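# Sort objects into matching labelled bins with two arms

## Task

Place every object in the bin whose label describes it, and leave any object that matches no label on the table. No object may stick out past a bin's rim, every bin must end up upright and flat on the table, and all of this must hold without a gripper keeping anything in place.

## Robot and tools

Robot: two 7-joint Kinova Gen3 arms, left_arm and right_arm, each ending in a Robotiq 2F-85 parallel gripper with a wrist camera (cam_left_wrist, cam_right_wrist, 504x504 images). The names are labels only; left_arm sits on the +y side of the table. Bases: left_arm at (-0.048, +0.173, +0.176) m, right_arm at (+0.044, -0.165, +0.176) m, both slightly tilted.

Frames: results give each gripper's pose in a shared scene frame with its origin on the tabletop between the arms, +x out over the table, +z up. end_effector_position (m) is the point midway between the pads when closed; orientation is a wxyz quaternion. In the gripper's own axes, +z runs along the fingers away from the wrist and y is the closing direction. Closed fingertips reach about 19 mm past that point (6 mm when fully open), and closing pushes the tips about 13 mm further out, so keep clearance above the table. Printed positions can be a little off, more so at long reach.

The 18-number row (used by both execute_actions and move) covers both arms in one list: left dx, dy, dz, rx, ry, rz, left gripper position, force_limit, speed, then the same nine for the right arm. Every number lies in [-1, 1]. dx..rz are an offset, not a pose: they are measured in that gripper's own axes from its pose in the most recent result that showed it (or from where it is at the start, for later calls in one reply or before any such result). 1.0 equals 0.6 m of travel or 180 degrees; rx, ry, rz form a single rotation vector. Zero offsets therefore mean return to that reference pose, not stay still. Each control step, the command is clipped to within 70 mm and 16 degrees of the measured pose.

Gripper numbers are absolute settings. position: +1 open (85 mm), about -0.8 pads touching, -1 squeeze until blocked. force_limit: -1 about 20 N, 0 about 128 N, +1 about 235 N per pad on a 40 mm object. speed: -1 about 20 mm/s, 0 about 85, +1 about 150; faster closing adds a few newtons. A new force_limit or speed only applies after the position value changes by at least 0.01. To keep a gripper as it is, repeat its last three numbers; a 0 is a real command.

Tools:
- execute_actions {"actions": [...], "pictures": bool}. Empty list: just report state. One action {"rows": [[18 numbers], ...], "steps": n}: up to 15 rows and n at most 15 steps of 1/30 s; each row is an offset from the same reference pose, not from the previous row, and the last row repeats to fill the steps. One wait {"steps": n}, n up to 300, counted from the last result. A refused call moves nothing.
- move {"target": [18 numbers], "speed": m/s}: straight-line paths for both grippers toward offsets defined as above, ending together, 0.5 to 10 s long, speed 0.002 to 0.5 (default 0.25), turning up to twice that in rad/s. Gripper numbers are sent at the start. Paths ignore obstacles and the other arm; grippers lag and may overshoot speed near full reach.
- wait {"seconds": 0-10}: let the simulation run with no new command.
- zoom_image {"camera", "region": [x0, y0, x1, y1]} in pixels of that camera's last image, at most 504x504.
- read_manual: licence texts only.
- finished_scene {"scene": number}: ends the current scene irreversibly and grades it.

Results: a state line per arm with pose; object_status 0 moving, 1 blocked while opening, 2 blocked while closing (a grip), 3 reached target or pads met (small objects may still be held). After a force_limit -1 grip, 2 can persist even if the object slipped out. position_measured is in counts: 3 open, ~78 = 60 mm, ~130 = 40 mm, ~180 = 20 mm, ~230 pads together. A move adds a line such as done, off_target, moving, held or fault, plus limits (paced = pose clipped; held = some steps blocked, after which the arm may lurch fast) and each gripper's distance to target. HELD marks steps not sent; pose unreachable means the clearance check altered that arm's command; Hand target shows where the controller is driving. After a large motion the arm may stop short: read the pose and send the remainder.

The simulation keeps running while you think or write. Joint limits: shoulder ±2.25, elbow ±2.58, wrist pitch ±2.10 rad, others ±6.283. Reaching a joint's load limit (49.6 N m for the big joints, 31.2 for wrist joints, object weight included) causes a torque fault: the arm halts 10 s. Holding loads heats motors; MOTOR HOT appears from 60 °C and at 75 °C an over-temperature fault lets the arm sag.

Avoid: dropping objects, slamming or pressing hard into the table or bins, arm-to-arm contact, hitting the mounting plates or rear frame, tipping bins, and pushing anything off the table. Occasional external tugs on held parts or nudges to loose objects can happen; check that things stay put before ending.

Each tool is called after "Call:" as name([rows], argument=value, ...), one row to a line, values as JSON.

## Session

Call:
execute_actions(actions=[])

Scene clock: 0.00 s of 4800.00 s.
left_arm: end_effector_position=(+0.2716, +0.3804, +0.2358) position_measured=3 object_status=3 end_effector_quat_wxyz=(+0.097, -0.178, +0.790, +0.579) | right_arm: end_effector_position=(+0.3673, +0.0205, +0.3598) position_measured=3 object_status=3 end_effector_quat_wxyz=(-0.130, +0.970, -0.017, -0.204)
Joint positions: left_arm=[ 0.611  1.216 -0.579  2.108 -1.043  0.743  3.356] | right_arm=[ 0.08   0.615 -0.716  1.688 -0.025  1.21   4.179]
Joint velocities: left_arm=[0.001 0.    0.    0.    0.001 0.001 0.   ] | right_arm=[-0.001 -0.    -0.    -0.002 -0.001  0.     0.   ]
Hand target (left_arm): +0.272, +0.380, +0.236; +0.097, -0.178, +0.790, +0.579
Hand target (right_arm): +0.367, +0.020, +0.360; -0.130, +0.970, -0.017, -0.204

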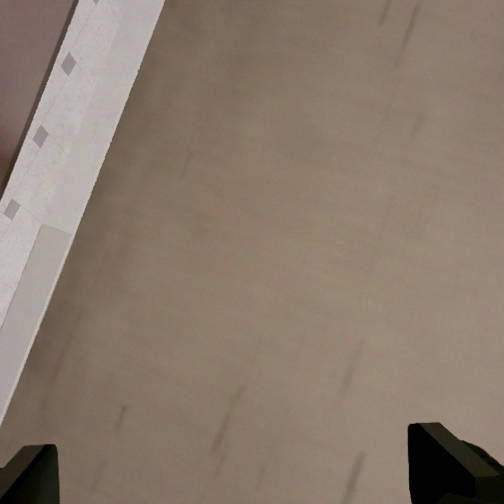

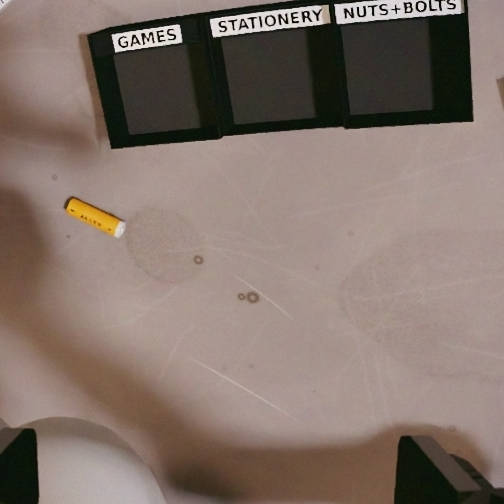

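Call:
move(target=[0,0,0,0,0,0,1,0,0,0.069,0.409,-0.409,-0.083,0.131,-0.011,1,0,0])

Scene clock: 6.43 s of 4800.00 s.
left_arm: end_effector_position=(+0.2716, +0.3804, +0.2358) position_measured=3 object_status=3 end_effector_quat_wxyz=(+0.097, -0.178, +0.790, +0.579) | right_arm: end_effector_position=(+0.4800, -0.2788, +0.4995) position_measured=3 object_status=3 end_effector_quat_wxyz=(-0.001, +1.000, -0.000, -0.001)
Joint positions: left_arm=[ 0.611  1.216 -0.579  2.108 -1.043  0.743  3.356] | right_arm=[ 0.492  0.376 -0.593  1.371  0.225  1.457  4.697]
Joint velocities: left_arm=[-0.002  0.    -0.     0.    -0.     0.001 -0.001] | right_arm=[ 0.002  0.001  0.003 -0.001 -0.002  0.001  0.002]
Hand target (left_arm): +0.272, +0.380, +0.236; +0.097, -0.178, +0.790, +0.579
Hand target (right_arm): +0.480, -0.279, +0.499; -0.001, +1.000, -0.000, -0.001
Off the commanded pose (left_arm): 0.000 m, 0 deg.
Off the commanded pose (right_arm): 0.001 m, 0 deg.
After step 90, 1.63 s passed at rest.
move: done

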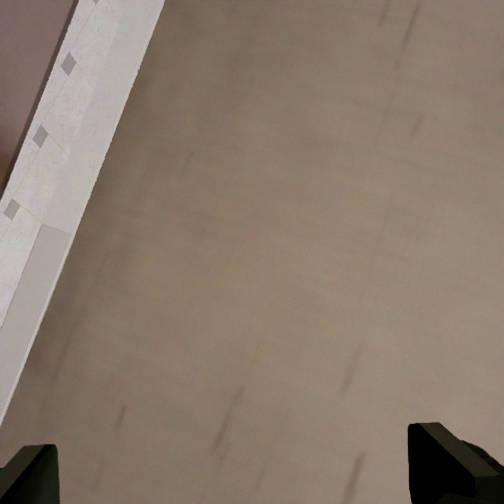

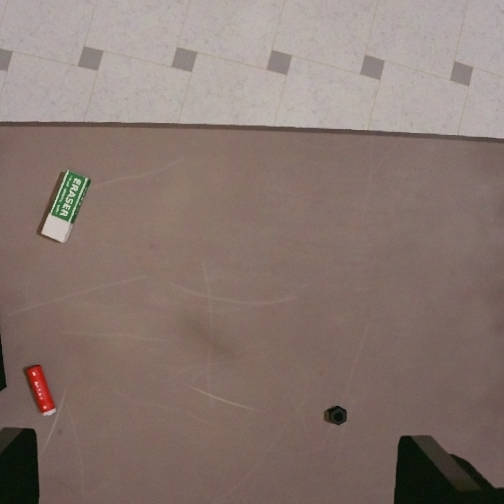

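Call:
move(target=[-0.199,0.36,-0.172,-0.087,0.521,-0.711,1,0,0,-0.467,0.32,0,0,0,0,1,0,0], speed=0.4)

Scene clock: 13.93 s of 4800.00 s.
left_arm: end_effector_position=(+0.3019, +0.3597, +0.4995) position_measured=3 object_status=3 end_effector_quat_wxyz=(+0.004, +1.000, -0.002, -0.000) | right_arm: end_effector_position=(+0.2002, -0.4702, +0.4989) position_measured=3 object_status=3 end_effector_quat_wxyz=(-0.002, +1.000, -0.000, +0.000)
Joint positions: left_arm=[ 0.104  0.278 -0.865  1.541  0.206  1.41   3.956] | right_arm=[ 1.202  0.066 -0.291  1.712  0.027  1.352  5.697]
Joint velocities: left_arm=[ 0.004 -0.008  0.002  0.001 -0.     0.     0.001] | right_arm=[ 0.001 -0.     0.002  0.001 -0.     0.001  0.001]
Hand target (left_arm): +0.302, +0.359, +0.500; +0.004, +1.000, -0.002, +0.000
Hand target (right_arm): +0.200, -0.470, +0.499; -0.002, +1.000, -0.000, +0.000
Off the commanded pose (left_arm): 0.002 m, 0 deg.
Off the commanded pose (right_arm): 0.001 m, 0 deg.
After step 90, 0.57 s passed at rest.
move: done

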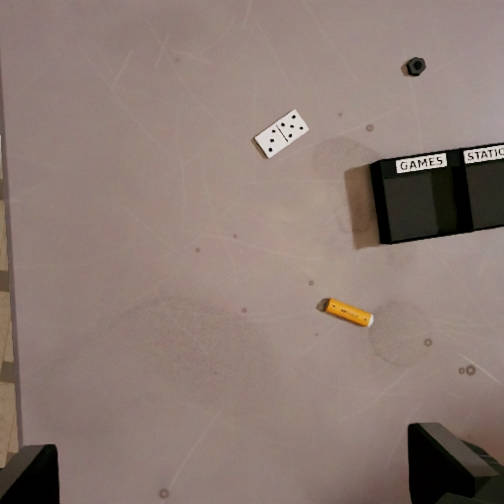

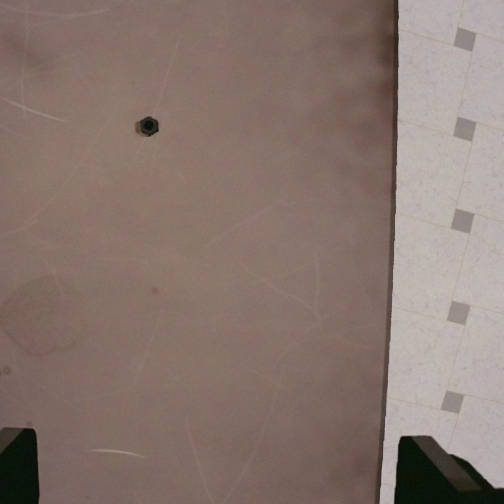

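Call:
move(target=[0.13,0.42,0,0,0,0,1,0,0,0.253,-0.125,0.615,0,0,0,0.2,-0.6,0], speed=0.4)

Scene clock: 18.27 s of 4800.00 s.
left_arm: end_effector_position=(+0.3784, +0.1078, +0.5003) position_measured=3 object_status=3 end_effector_quat_wxyz=(+0.003, +1.000, -0.002, -0.001) | right_arm: end_effector_position=(+0.3515, -0.3950, +0.1307) position_measured=104 object_status=3 end_effector_quat_wxyz=(-0.001, +1.000, -0.000, -0.001)
Joint positions: left_arm=[ 0.586  0.358 -0.709  1.426  0.219  1.441  4.609] | right_arm=[ 0.598  0.809 -0.154  2.084  0.483  0.274  4.816]
Joint velocities: left_arm=[-0.     0.     0.    -0.     0.001 -0.001  0.   ] | right_arm=[-0.005  0.003  0.    -0.003  0.002 -0.    -0.001]
Hand target (left_arm): +0.378, +0.108, +0.500; +0.003, +1.000, -0.002, -0.001
Hand target (right_arm): +0.351, -0.395, +0.131; -0.001, +1.000, -0.000, -0.001
Off the commanded pose (left_arm): 0.001 m, 0 deg.
Off the commanded pose (right_arm): 0.001 m, 0 deg.
move: done; limits=paced

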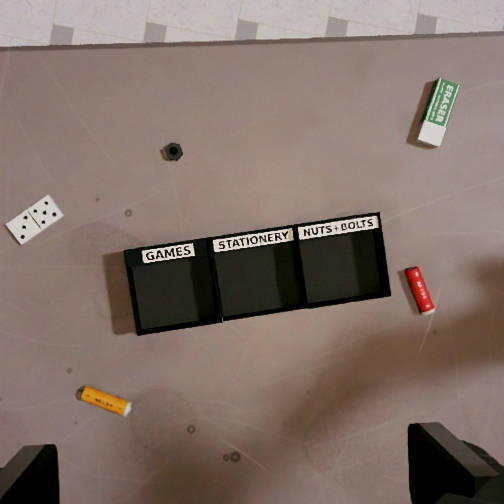

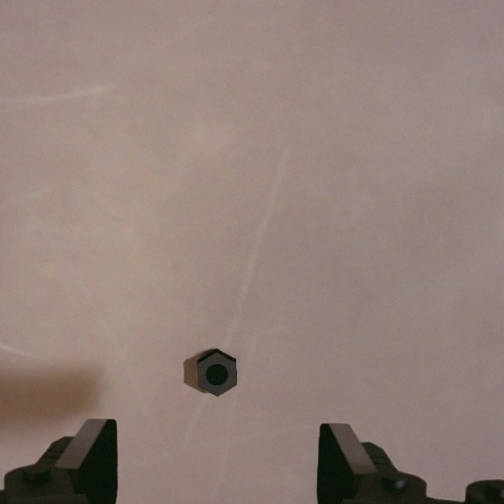

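Call:
move(target=[0.126,-0.298,0.617,0,0,0.333,0.2,-0.6,0,-0.005,-0.002,0.183,0,0,0,0.2,-0.6,0], speed=0.35)

Call:
move(target=[0,0,0,0,0,0,0.2,-0.6,0,0,0,0,0,0,0,-1,-0.6,0])

Scene clock: 27.17 s of 4800.00 s.
left_arm: end_effector_position=(+0.4549, +0.2852, +0.1297) position_measured=104 object_status=3 end_effector_quat_wxyz=(+0.003, +0.865, -0.501, +0.001) | right_arm: end_effector_position=(+0.3486, -0.3938, +0.0212) position_measured=104 object_status=3 end_effector_quat_wxyz=(-0.001, +1.000, -0.000, -0.001)
Joint positions: left_arm=[-0.085  0.967 -0.327  1.605  0.438  0.636  3.05 ] | right_arm=[0.481 1.099 0.016 2.031 0.516 0.001 4.764]
Joint velocities: left_arm=[-0.001  0.002  0.    -0.     0.001  0.    -0.001] | right_arm=[-0.     0.001 -0.    -0.    -0.     0.002  0.001]
Hand target (left_arm): +0.455, +0.285, +0.130; +0.003, +0.866, -0.501, +0.001
Hand target (right_arm): +0.349, -0.394, +0.021; -0.001, +1.000, -0.000, -0.001
Off the commanded pose (left_arm): 0.002 m, 0 deg.
Off the commanded pose (right_arm): 0.000 m, 0 deg.
After step 90, 3.77 s passed at rest.
move: done

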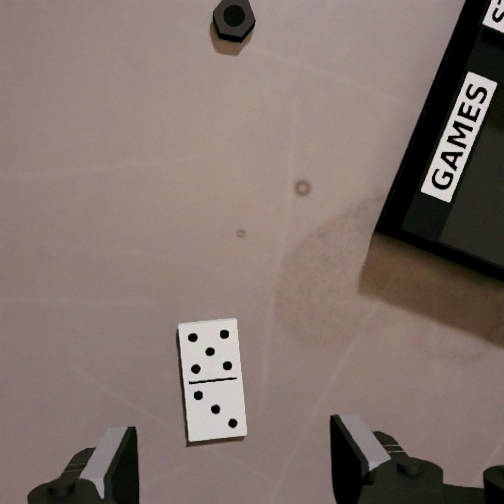

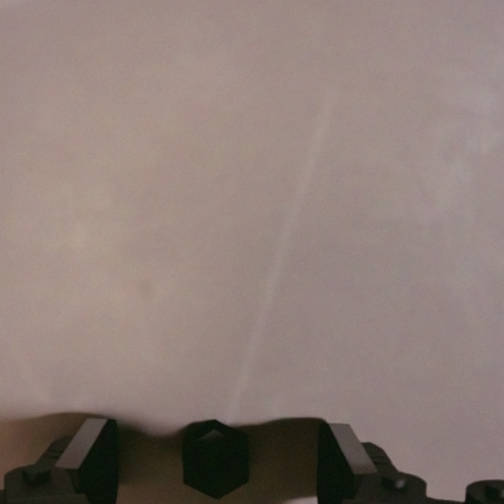

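Scene clock: 27.87 s of 4800.00 s.
left_arm: end_effector_position=(+0.4549, +0.2852, +0.1297) position_measured=104 object_status=3 end_effector_quat_wxyz=(+0.003, +0.865, -0.501, +0.001) | right_arm: end_effector_position=(+0.3486, -0.3938, +0.0213) position_measured=198 object_status=2 end_effector_quat_wxyz=(-0.001, +1.000, -0.000, -0.000)
Joint positions: left_arm=[-0.085  0.967 -0.327  1.605  0.438  0.636  3.05 ] | right_arm=[0.481 1.099 0.016 2.031 0.516 0.002 4.764]
Joint velocities: left_arm=[-0.002  0.     0.001 -0.    -0.001  0.001 -0.001] | right_arm=[ 0.001  0.     0.001 -0.     0.     0.    -0.001]
Hand target (left_arm): +0.455, +0.285, +0.130; +0.003, +0.865, -0.501, +0.001
Hand target (right_arm): +0.349, -0.394, +0.021; -0.001, +1.000, -0.000, -0.001
Off the commanded pose (left_arm): 0.000 m, 0 deg.
Off the commanded pose (right_arm): 0.000 m, 0 deg.
move: done

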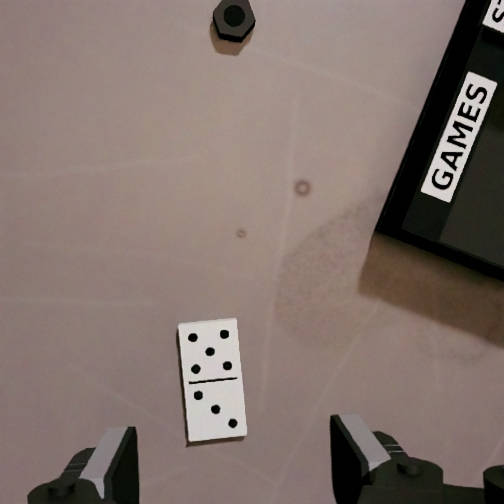

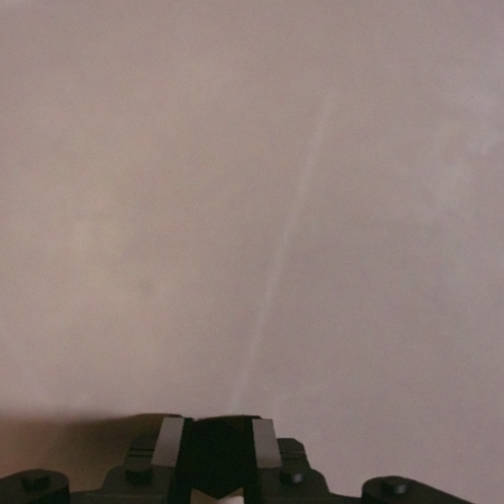

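Call:
move(target=[-0.007,-0.007,0.145,0,0,-0.008,0.2,-0.6,0,0.02,-0.2,-0.14,0,0,-0.036,-1,-0.6,0])

Scene clock: 30.80 s of 4800.00 s.
left_arm: end_effector_position=(+0.4565, +0.2908, +0.0428) position_measured=104 object_status=3 end_effector_quat_wxyz=(+0.002, +0.872, -0.490, +0.001) | right_arm: end_effector_position=(+0.3605, -0.2744, +0.1054) position_measured=198 object_status=2 end_effector_quat_wxyz=(-0.001, +0.998, +0.056, -0.000)
Joint positions: left_arm=[-0.133  1.143 -0.27   1.555  0.494  0.504  3.023] | right_arm=[0.163 0.865 0.004 2.238 0.411 0.037 4.659]
Joint velocities: left_arm=[-0.     0.002  0.001  0.    -0.     0.001  0.   ] | right_arm=[-0.007 -0.004  0.     0.     0.001 -0.001 -0.001]
Hand target (left_arm): +0.456, +0.291, +0.043; +0.003, +0.872, -0.490, +0.000
Hand target (right_arm): +0.361, -0.274, +0.106; -0.001, +0.998, +0.056, -0.000
Off the commanded pose (left_arm): 0.000 m, 0 deg.
Off the commanded pose (right_arm): 0.001 m, 0 deg.
move: done

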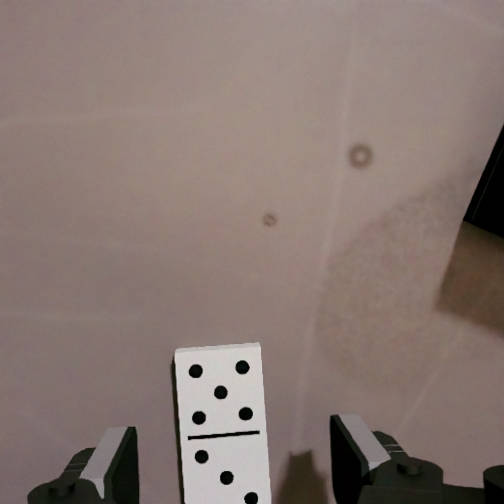

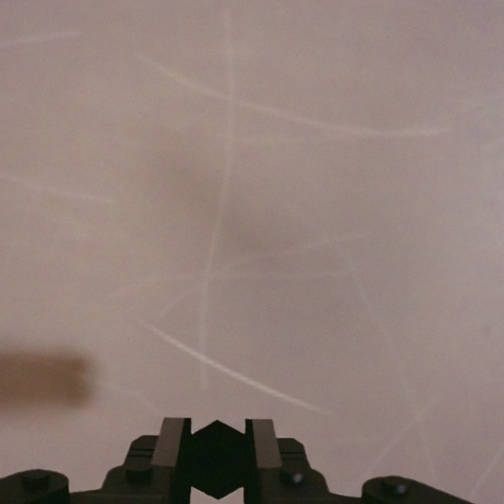

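Call:
move(target=[0,-0.004,0.037,0,0,0,0.2,-0.6,0,0.106,-0.414,-0.03,0,0,0,-1,-0.6,0], speed=0.3)

Call:
move(target=[0,0,0,0,0,0,-1,-0.6,0,0,0,0,0,0,0,-1,-0.6,0])

Scene clock: 35.13 s of 4800.00 s.
left_arm: end_effector_position=(+0.4586, +0.2920, +0.0206) position_measured=104 object_status=3 end_effector_quat_wxyz=(+0.002, +0.872, -0.490, +0.001) | right_arm: end_effector_position=(+0.3967, -0.0217, +0.1241) position_measured=198 object_status=2 end_effector_quat_wxyz=(-0.000, +0.999, +0.055, +0.000)
Joint positions: left_arm=[-0.143  1.192 -0.257  1.527  0.502  0.481  3.018] | right_arm=[-0.541  0.844 -0.003  2.083  0.089  0.222  4.272]
Joint velocities: left_arm=[0.001 0.    0.    0.    0.    0.    0.   ] | right_arm=[-0.021  0.002 -0.002 -0.004  0.003  0.001 -0.004]
Hand target (left_arm): +0.459, +0.292, +0.021; +0.002, +0.872, -0.490, +0.001
Hand target (right_arm): +0.396, -0.021, +0.124; -0.000, +0.998, +0.056, +0.000
Off the commanded pose (left_arm): 0.000 m, 0 deg.
Off the commanded pose (right_arm): 0.001 m, 0 deg.
move: done

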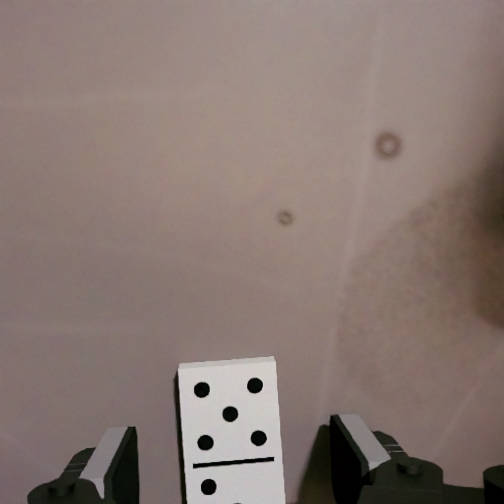

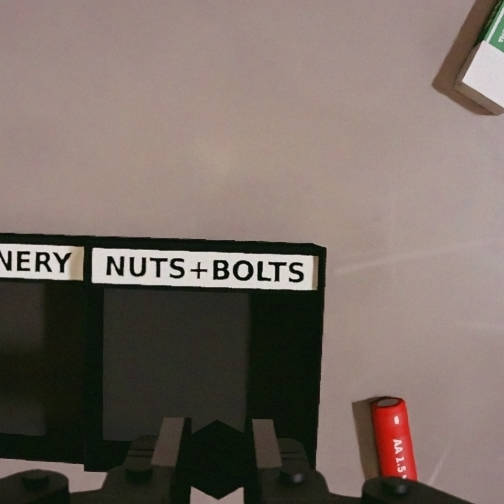

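Scene clock: 35.73 s of 4800.00 s.
left_arm: end_effector_position=(+0.4588, +0.2921, +0.0208) position_measured=173 object_status=2 end_effector_quat_wxyz=(+0.002, +0.872, -0.490, +0.001) | right_arm: end_effector_position=(+0.3967, -0.0217, +0.1241) position_measured=198 object_status=2 end_effector_quat_wxyz=(-0.000, +0.999, +0.055, +0.000)
Joint positions: left_arm=[-0.143  1.192 -0.257  1.527  0.502  0.481  3.018] | right_arm=[-0.541  0.844 -0.003  2.083  0.089  0.222  4.272]
Joint velocities: left_arm=[-0.     0.     0.    -0.    -0.001 -0.001 -0.001] | right_arm=[-0.    -0.    -0.     0.002  0.     0.001  0.001]
Hand target (left_arm): +0.459, +0.292, +0.021; +0.002, +0.872, -0.490, +0.001
Hand target (right_arm): +0.397, -0.022, +0.124; -0.000, +0.999, +0.055, +0.000
Off the commanded pose (left_arm): 0.000 m, 0 deg.
Off the commanded pose (right_arm): 0.000 m, 0 deg.
move: done

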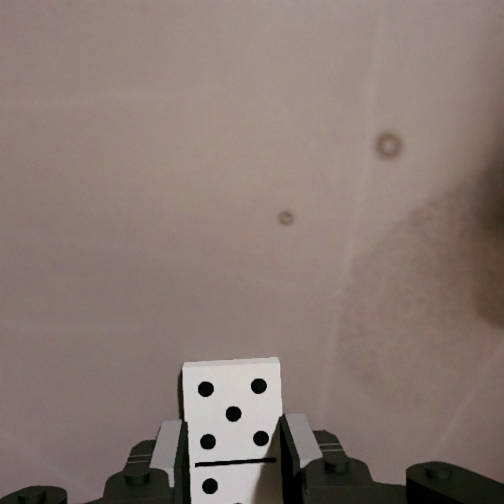

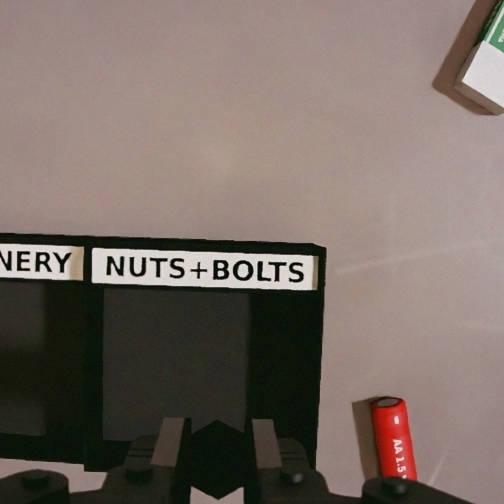

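Call:
move(target=[0,0,-0.08,0,0,0,-1,-0.6,0,0.032,-0.01,0.085,0,0,0,-1,-0.6,0])

Call:
move(target=[0,0,-0.07,0,0,-0.361,-1,-0.6,0,0,0,0.071,0,0,0,-1,-0.6,0], speed=0.4)

Call:
move(target=[0,0,0,0,0,0,-1,-0.6,0,0,0,0,0,0,0,-0.42,-0.6,-1])

Call:
move(target=[0,0,0,0,0,0,-1,-0.6,0,0,0,-0.13,0,0,0,-0.42,-0.6,-1])

Scene clock: 40.50 s of 4800.00 s.
left_arm: end_effector_position=(+0.4587, +0.2922, +0.0687) position_measured=173 object_status=2 end_effector_quat_wxyz=(+0.002, +0.872, -0.490, +0.001) | right_arm: end_effector_position=(+0.4154, -0.0134, +0.0734) position_measured=198 object_status=2 end_effector_quat_wxyz=(-0.000, +0.999, +0.055, +0.001)
Joint positions: left_arm=[-0.122  1.093 -0.29   1.564  0.48   0.548  3.035] | right_arm=[-0.54   0.987  0.003  1.994  0.093  0.167  4.272]
Joint velocities: left_arm=[ 0.001 -0.002  0.    -0.     0.     0.     0.   ] | right_arm=[-0.     0.006 -0.    -0.    -0.     0.    -0.001]
Hand target (left_arm): +0.459, +0.292, +0.069; +0.002, +0.872, -0.490, +0.001
Hand target (right_arm): +0.415, -0.014, +0.073; -0.000, +0.999, +0.055, +0.000
Off the commanded pose (left_arm): 0.000 m, 0 deg.
Off the commanded pose (right_arm): 0.000 m, 0 deg.
After step 90, 0.93 s passed at rest.
move: done

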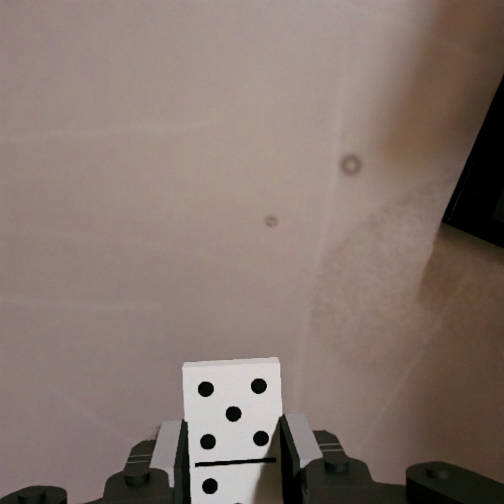

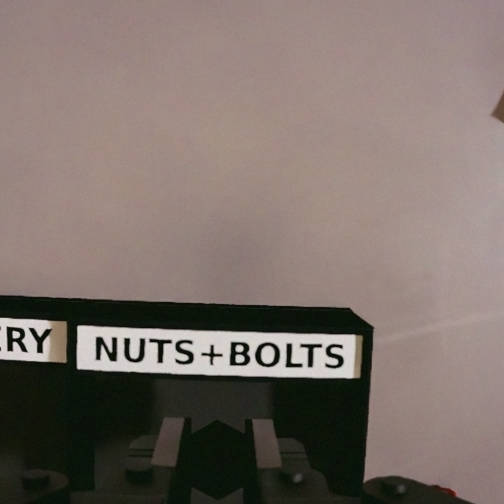

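Scene clock: 42.37 s of 4800.00 s.
left_arm: end_effector_position=(+0.4590, +0.2924, +0.1108) position_measured=173 object_status=2 end_effector_quat_wxyz=(+0.003, +0.998, +0.055, -0.000) | right_arm: end_effector_position=(+0.4156, -0.0133, +0.0309) position_measured=198 object_status=2 end_effector_quat_wxyz=(-0.000, +0.998, +0.055, +0.001)
Joint positions: left_arm=[ 0.043  1.067 -0.578  1.575  0.775  0.731  3.956] | right_arm=[-0.544  1.096  0.011  1.96   0.094  0.092  4.27 ]
Joint velocities: left_arm=[ 0.005  0.002  0.002 -0.001 -0.002  0.    -0.   ] | right_arm=[-0.001  0.002 -0.     0.001  0.     0.001  0.   ]
Hand target (left_arm): +0.459, +0.292, +0.111; +0.003, +0.998, +0.055, -0.000
Hand target (right_arm): +0.416, -0.013, +0.031; -0.000, +0.998, +0.055, +0.001
Off the commanded pose (left_arm): 0.000 m, 0 deg.
Off the commanded pose (right_arm): 0.000 m, 0 deg.
move: done

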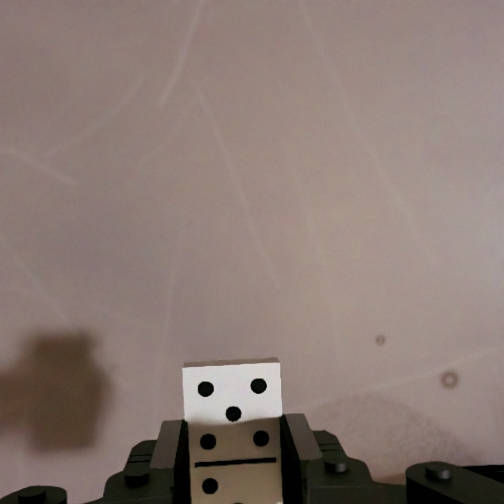

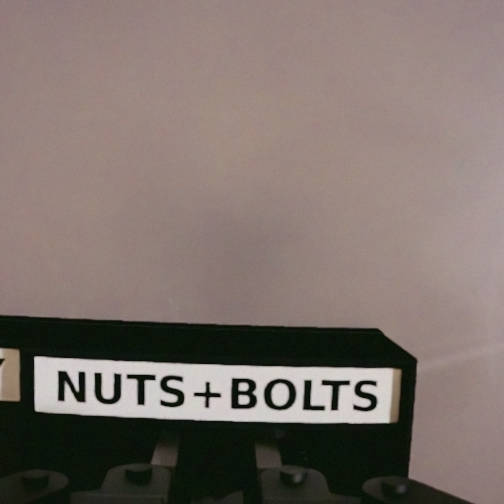

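Scene clock: 42.97 s of 4800.00 s.
left_arm: end_effector_position=(+0.4590, +0.2924, +0.1108) position_measured=173 object_status=2 end_effector_quat_wxyz=(+0.003, +0.998, +0.055, -0.000) | right_arm: end_effector_position=(+0.4156, -0.0133, +0.0309) position_measured=182 object_status=0 end_effector_quat_wxyz=(-0.000, +0.998, +0.055, +0.001)
Joint positions: left_arm=[ 0.043  1.067 -0.578  1.575  0.775  0.731  3.956] | right_arm=[-0.544  1.096  0.011  1.96   0.094  0.092  4.27 ]
Joint velocities: left_arm=[ 0.    -0.     0.     0.    -0.001 -0.001 -0.   ] | right_arm=[-0.     0.    -0.     0.002  0.001 -0.    -0.   ]
Hand target (left_arm): +0.459, +0.292, +0.111; +0.003, +0.998, +0.055, -0.000
Hand target (right_arm): +0.416, -0.013, +0.031; -0.000, +0.998, +0.055, +0.001
Off the commanded pose (left_arm): 0.000 m, 0 deg.
Off the commanded pose (right_arm): 0.000 m, 0 deg.
move: done

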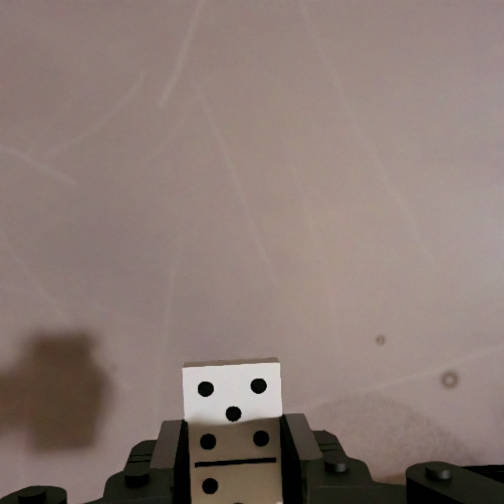

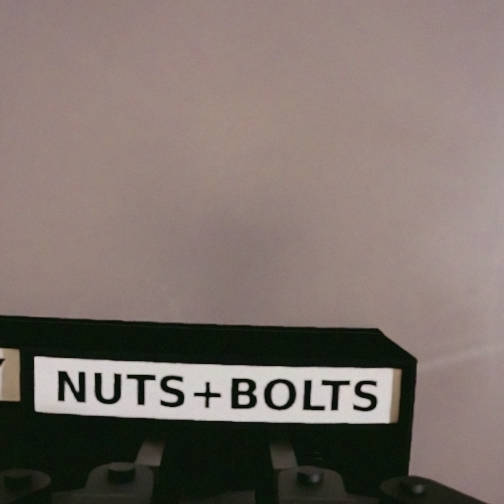

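Scene clock: 43.87 s of 4800.00 s.
left_arm: end_effector_position=(+0.4590, +0.2924, +0.1108) position_measured=173 object_status=2 end_effector_quat_wxyz=(+0.003, +0.998, +0.055, -0.000) | right_arm: end_effector_position=(+0.4152, -0.0135, +0.1086) position_measured=182 object_status=3 end_effector_quat_wxyz=(-0.000, +0.999, +0.055, +0.000)
Joint positions: left_arm=[ 0.043  1.067 -0.578  1.575  0.775  0.731  3.956] | right_arm=[-0.536  0.896 -0.005  2.011  0.09   0.241  4.275]
Joint velocities: left_arm=[ 0.001  0.    -0.    -0.001 -0.     0.    -0.   ] | right_arm=[ 0.    -0.005  0.     0.     0.     0.     0.002]
Hand target (left_arm): +0.459, +0.292, +0.111; +0.003, +0.998, +0.055, -0.000
Hand target (right_arm): +0.415, -0.013, +0.109; -0.001, +0.999, +0.055, +0.001
Off the commanded pose (left_arm): 0.000 m, 0 deg.
Off the commanded pose (right_arm): 0.000 m, 0 deg.
move: done

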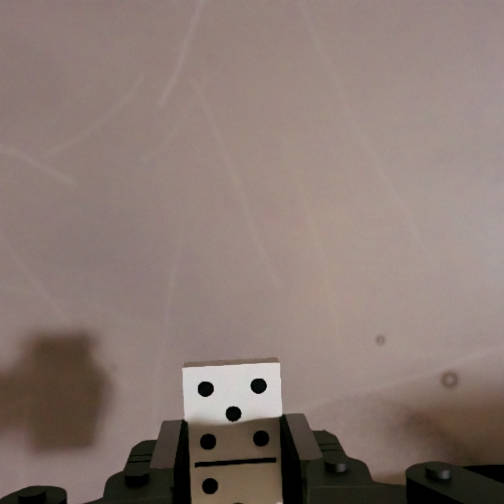

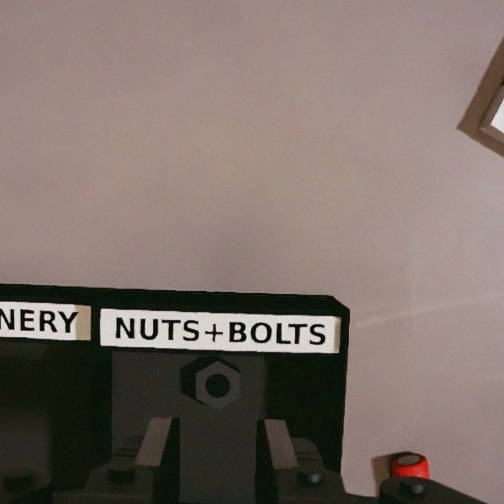

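Call:
move(target=[-0.15,0.22,0,0,0,0,-1,-0.6,0,0.201,0.209,-0.04,0,0,0.146,0.2,-0.6,0], speed=0.2)

Scene clock: 48.23 s of 4800.00 s.
left_arm: end_effector_position=(+0.3839, +0.1517, +0.1111) position_measured=173 object_status=2 end_effector_quat_wxyz=(+0.002, +0.998, +0.056, -0.000) | right_arm: end_effector_position=(+0.5487, -0.1245, +0.1326) position_measured=104 object_status=3 end_effector_quat_wxyz=(-0.001, +0.985, -0.174, +0.000)
Joint positions: left_arm=[ 0.318  0.964 -0.505  1.898  0.895  0.514  4.033] | right_arm=[-0.242  0.937  0.038  1.647 -0.023  0.559  4.244]
Joint velocities: left_arm=[ 0.004 -0.002  0.001  0.001 -0.001 -0.001  0.002] | right_arm=[ 0.004  0.004  0.001 -0.002 -0.001  0.001  0.001]
Hand target (left_arm): +0.384, +0.151, +0.111; +0.003, +0.998, +0.055, -0.000
Hand target (right_arm): +0.549, -0.125, +0.132; -0.001, +0.985, -0.174, -0.000
Off the commanded pose (left_arm): 0.001 m, 0 deg.
Off the commanded pose (right_arm): 0.001 m, 0 deg.
move: done

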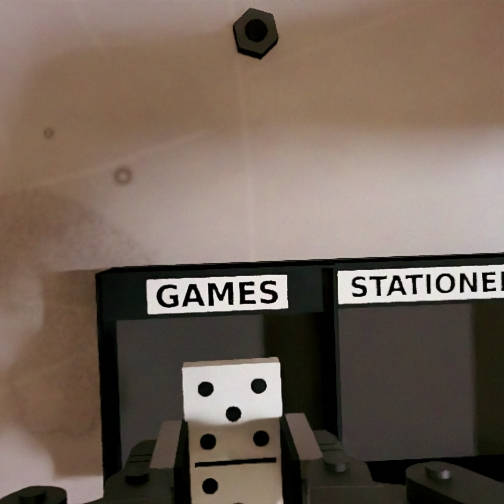

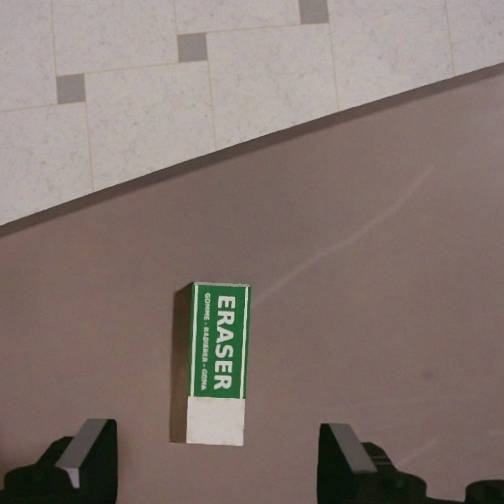

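Call:
move(target=[0,-0.005,0.135,0,0,0,-1,-0.6,0,0.002,-0.002,0.184,0,0,0.005,0.2,-0.6,0], speed=0.1)

Call:
move(target=[0,0,0,0,0,0,-0.22,-0.6,-1,0,0,0,0,0,0,-1,-0.6,0])

Call:
move(target=[0,0,-0.13,0,0,0,-0.22,-0.6,-1,0,0,-0.13,0,0,0,-1,-0.6,0])

Scene clock: 52.40 s of 4800.00 s.
left_arm: end_effector_position=(+0.3838, +0.1543, +0.0303) position_measured=173 object_status=2 end_effector_quat_wxyz=(+0.002, +0.998, +0.055, -0.000) | right_arm: end_effector_position=(+0.5507, -0.1235, +0.0226) position_measured=104 object_status=3 end_effector_quat_wxyz=(-0.001, +0.983, -0.181, +0.000)
Joint positions: left_arm=[ 0.207  1.128 -0.345  1.853  1.035  0.346  3.892] | right_arm=[-0.236  1.172  0.033  1.58  -0.031  0.391  4.233]
Joint velocities: left_arm=[-0.005  0.005 -0.001  0.     0.    -0.001 -0.002] | right_arm=[ 0.     0.008  0.     0.    -0.     0.001 -0.   ]
Hand target (left_arm): +0.384, +0.155, +0.030; +0.002, +0.998, +0.056, -0.000
Hand target (right_arm): +0.550, -0.124, +0.022; -0.001, +0.983, -0.181, +0.000
Off the commanded pose (left_arm): 0.000 m, 0 deg.
Off the commanded pose (right_arm): 0.001 m, 0 deg.
move: done

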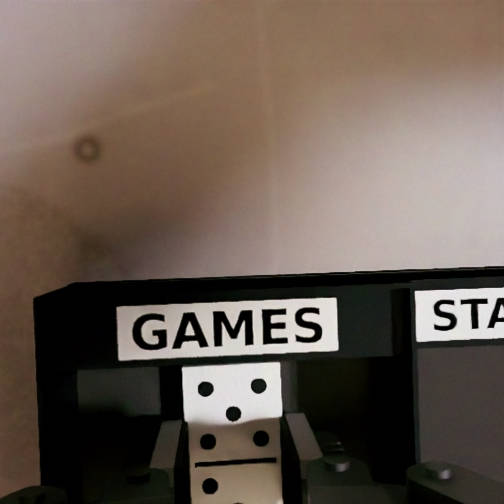

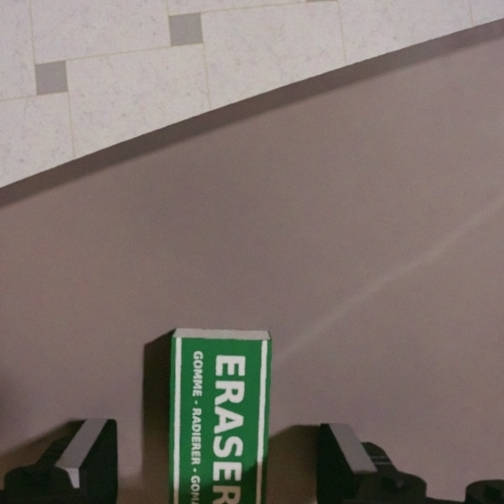

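Scene clock: 53.00 s of 4800.00 s.
left_arm: end_effector_position=(+0.3838, +0.1543, +0.0303) position_measured=157 object_status=0 end_effector_quat_wxyz=(+0.002, +0.998, +0.055, -0.000) | right_arm: end_effector_position=(+0.5508, -0.1235, +0.0228) position_measured=177 object_status=2 end_effector_quat_wxyz=(-0.001, +0.983, -0.181, +0.001)
Joint positions: left_arm=[ 0.207  1.128 -0.345  1.853  1.035  0.346  3.892] | right_arm=[-0.236  1.171  0.033  1.58  -0.031  0.391  4.233]
Joint velocities: left_arm=[-0.    -0.     0.     0.001 -0.002 -0.001 -0.001] | right_arm=[-0.     0.    -0.    -0.001  0.     0.    -0.001]
Hand target (left_arm): +0.384, +0.154, +0.030; +0.002, +0.998, +0.055, -0.000
Hand target (right_arm): +0.551, -0.124, +0.023; -0.001, +0.983, -0.181, +0.000
Off the commanded pose (left_arm): 0.000 m, 0 deg.
Off the commanded pose (right_arm): 0.000 m, 0 deg.
move: done

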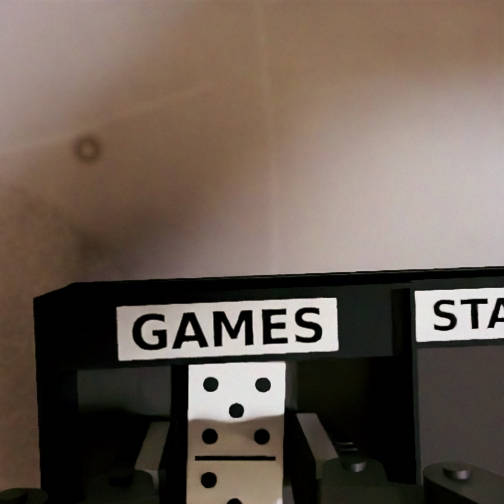

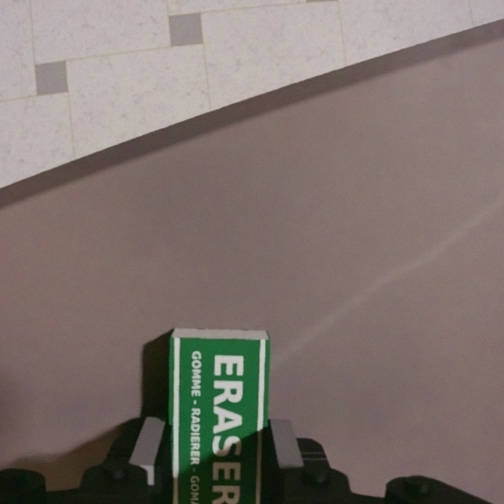

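Scene clock: 53.90 s of 4800.00 s.
left_arm: end_effector_position=(+0.3836, +0.1546, +0.1082) position_measured=157 object_status=3 end_effector_quat_wxyz=(+0.002, +0.998, +0.056, -0.000) | right_arm: end_effector_position=(+0.5505, -0.1237, +0.1006) position_measured=177 object_status=2 end_effector_quat_wxyz=(-0.001, +0.983, -0.181, +0.000)
Joint positions: left_arm=[ 0.303  0.968 -0.492  1.899  0.894  0.503  4.025] | right_arm=[-0.242  1.004  0.039  1.632 -0.03   0.505  4.232]
Joint velocities: left_arm=[ 0.004 -0.002  0.001  0.001 -0.    -0.001  0.002] | right_arm=[-0.001 -0.003  0.     0.     0.     0.     0.001]
Hand target (left_arm): +0.384, +0.154, +0.108; +0.003, +0.998, +0.055, -0.000
Hand target (right_arm): +0.551, -0.124, +0.101; -0.001, +0.983, -0.181, +0.001
Off the commanded pose (left_arm): 0.000 m, 0 deg.
Off the commanded pose (right_arm): 0.000 m, 0 deg.
move: done

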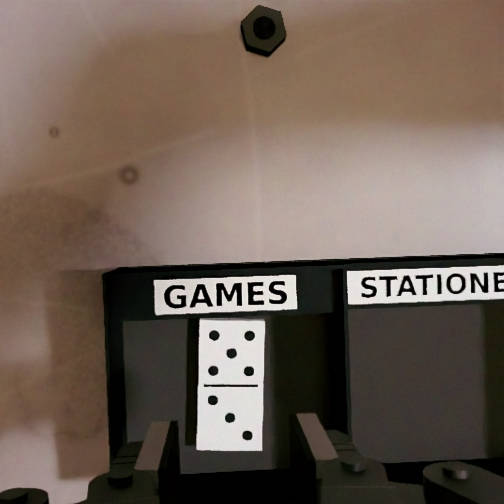

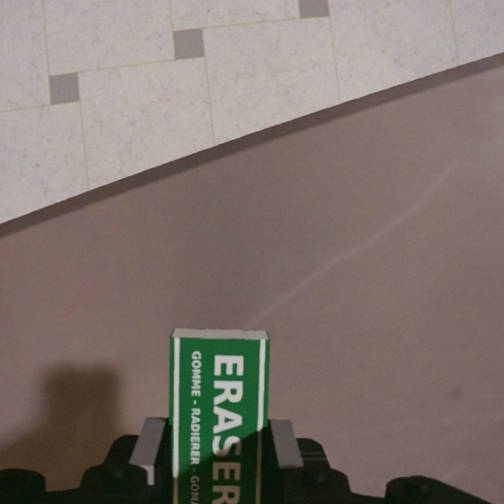

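Call:
move(target=[-0.3,-0.62,-0.25,0,0,0,-0.22,-0.6,-1,-0.15,-0.05,0,0,0,0.35,-1,-0.6,0], speed=0.35)

Scene clock: 58.83 s of 4800.00 s.
left_arm: end_effector_position=(+0.1649, +0.5044, +0.2570) position_measured=157 object_status=3 end_effector_quat_wxyz=(+0.003, +0.998, +0.055, +0.001) | right_arm: end_effector_position=(+0.4774, -0.0639, +0.1008) position_measured=177 object_status=2 end_effector_quat_wxyz=(-0.001, +0.744, -0.669, +0.000)
Joint positions: left_arm=[-0.563  0.603 -0.732  1.992  0.589  0.751  3.196] | right_arm=[-0.539  0.965  0.245  1.867 -0.522  0.372  3.422]
Joint velocities: left_arm=[-0.011  0.002 -0.005 -0.003  0.004  0.003 -0.003] | right_arm=[-0.005 -0.    -0.    -0.001  0.001 -0.    -0.001]
Hand target (left_arm): +0.164, +0.505, +0.257; +0.003, +0.998, +0.055, +0.001
Hand target (right_arm): +0.477, -0.064, +0.101; -0.001, +0.744, -0.669, +0.000
Off the commanded pose (left_arm): 0.002 m, 0 deg.
Off the commanded pose (right_arm): 0.000 m, 0 deg.
move: done

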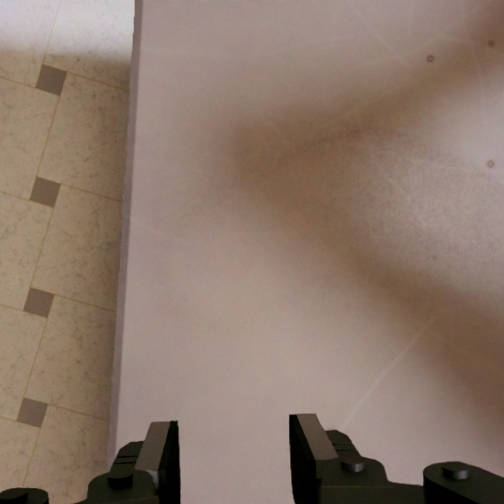

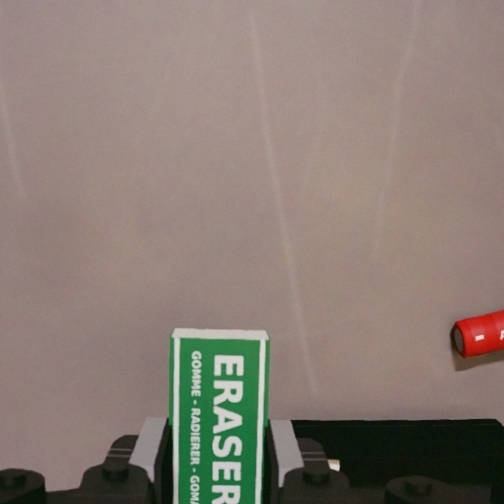

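Call:
move(target=[0,0,0,0,0,0,-0.22,-0.6,-1,-0.233,0.117,0.025,0,0,0,-1,-0.6,0])

Call:
zoom_image(camera="cam_right_wrist", region=[50,200,400,504])

Scene clock: 61.73 s of 4800.00 s.
left_arm: end_effector_position=(+0.1649, +0.5044, +0.2570) position_measured=157 object_status=3 end_effector_quat_wxyz=(+0.003, +0.998, +0.055, +0.001) | right_arm: end_effector_position=(+0.3936, +0.0669, +0.0861) position_measured=177 object_status=2 end_effector_quat_wxyz=(-0.001, +0.743, -0.669, +0.000)
Joint positions: left_arm=[-0.563  0.603 -0.732  1.992  0.589  0.751  3.196] | right_arm=[-0.889  0.987  0.225  1.943 -0.645  0.286  3.188]
Joint velocities: left_arm=[-0.     0.    -0.    -0.001 -0.001 -0.001 -0.   ] | right_arm=[-0.018  0.003 -0.001 -0.002  0.004  0.002 -0.005]
Hand target (left_arm): +0.165, +0.504, +0.257; +0.003, +0.998, +0.055, +0.001
Hand target (right_arm): +0.393, +0.068, +0.086; -0.001, +0.744, -0.669, +0.000
Off the commanded pose (left_arm): 0.000 m, 0 deg.
Off the commanded pose (right_arm): 0.001 m, 0 deg.
move: done

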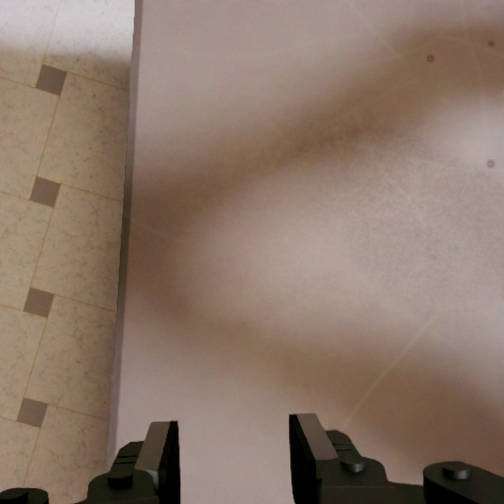

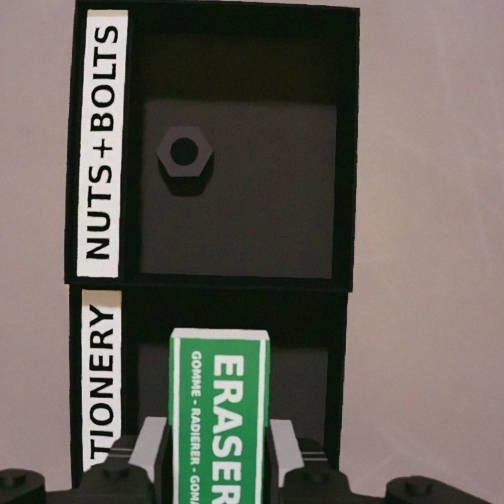

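Region (50, 200, 400, 504) of cam_right_wrist's 504x504 image, scaled by 1.440; it fills the top 438 rows of this view, and the rest is white.

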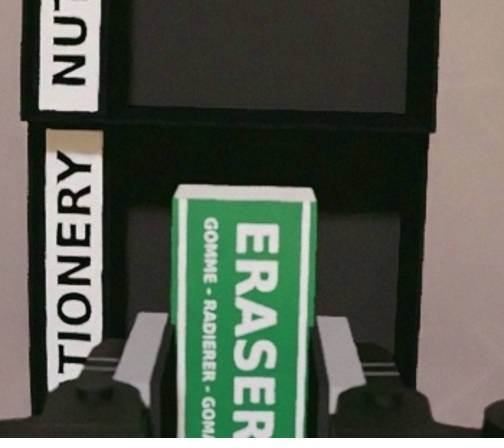

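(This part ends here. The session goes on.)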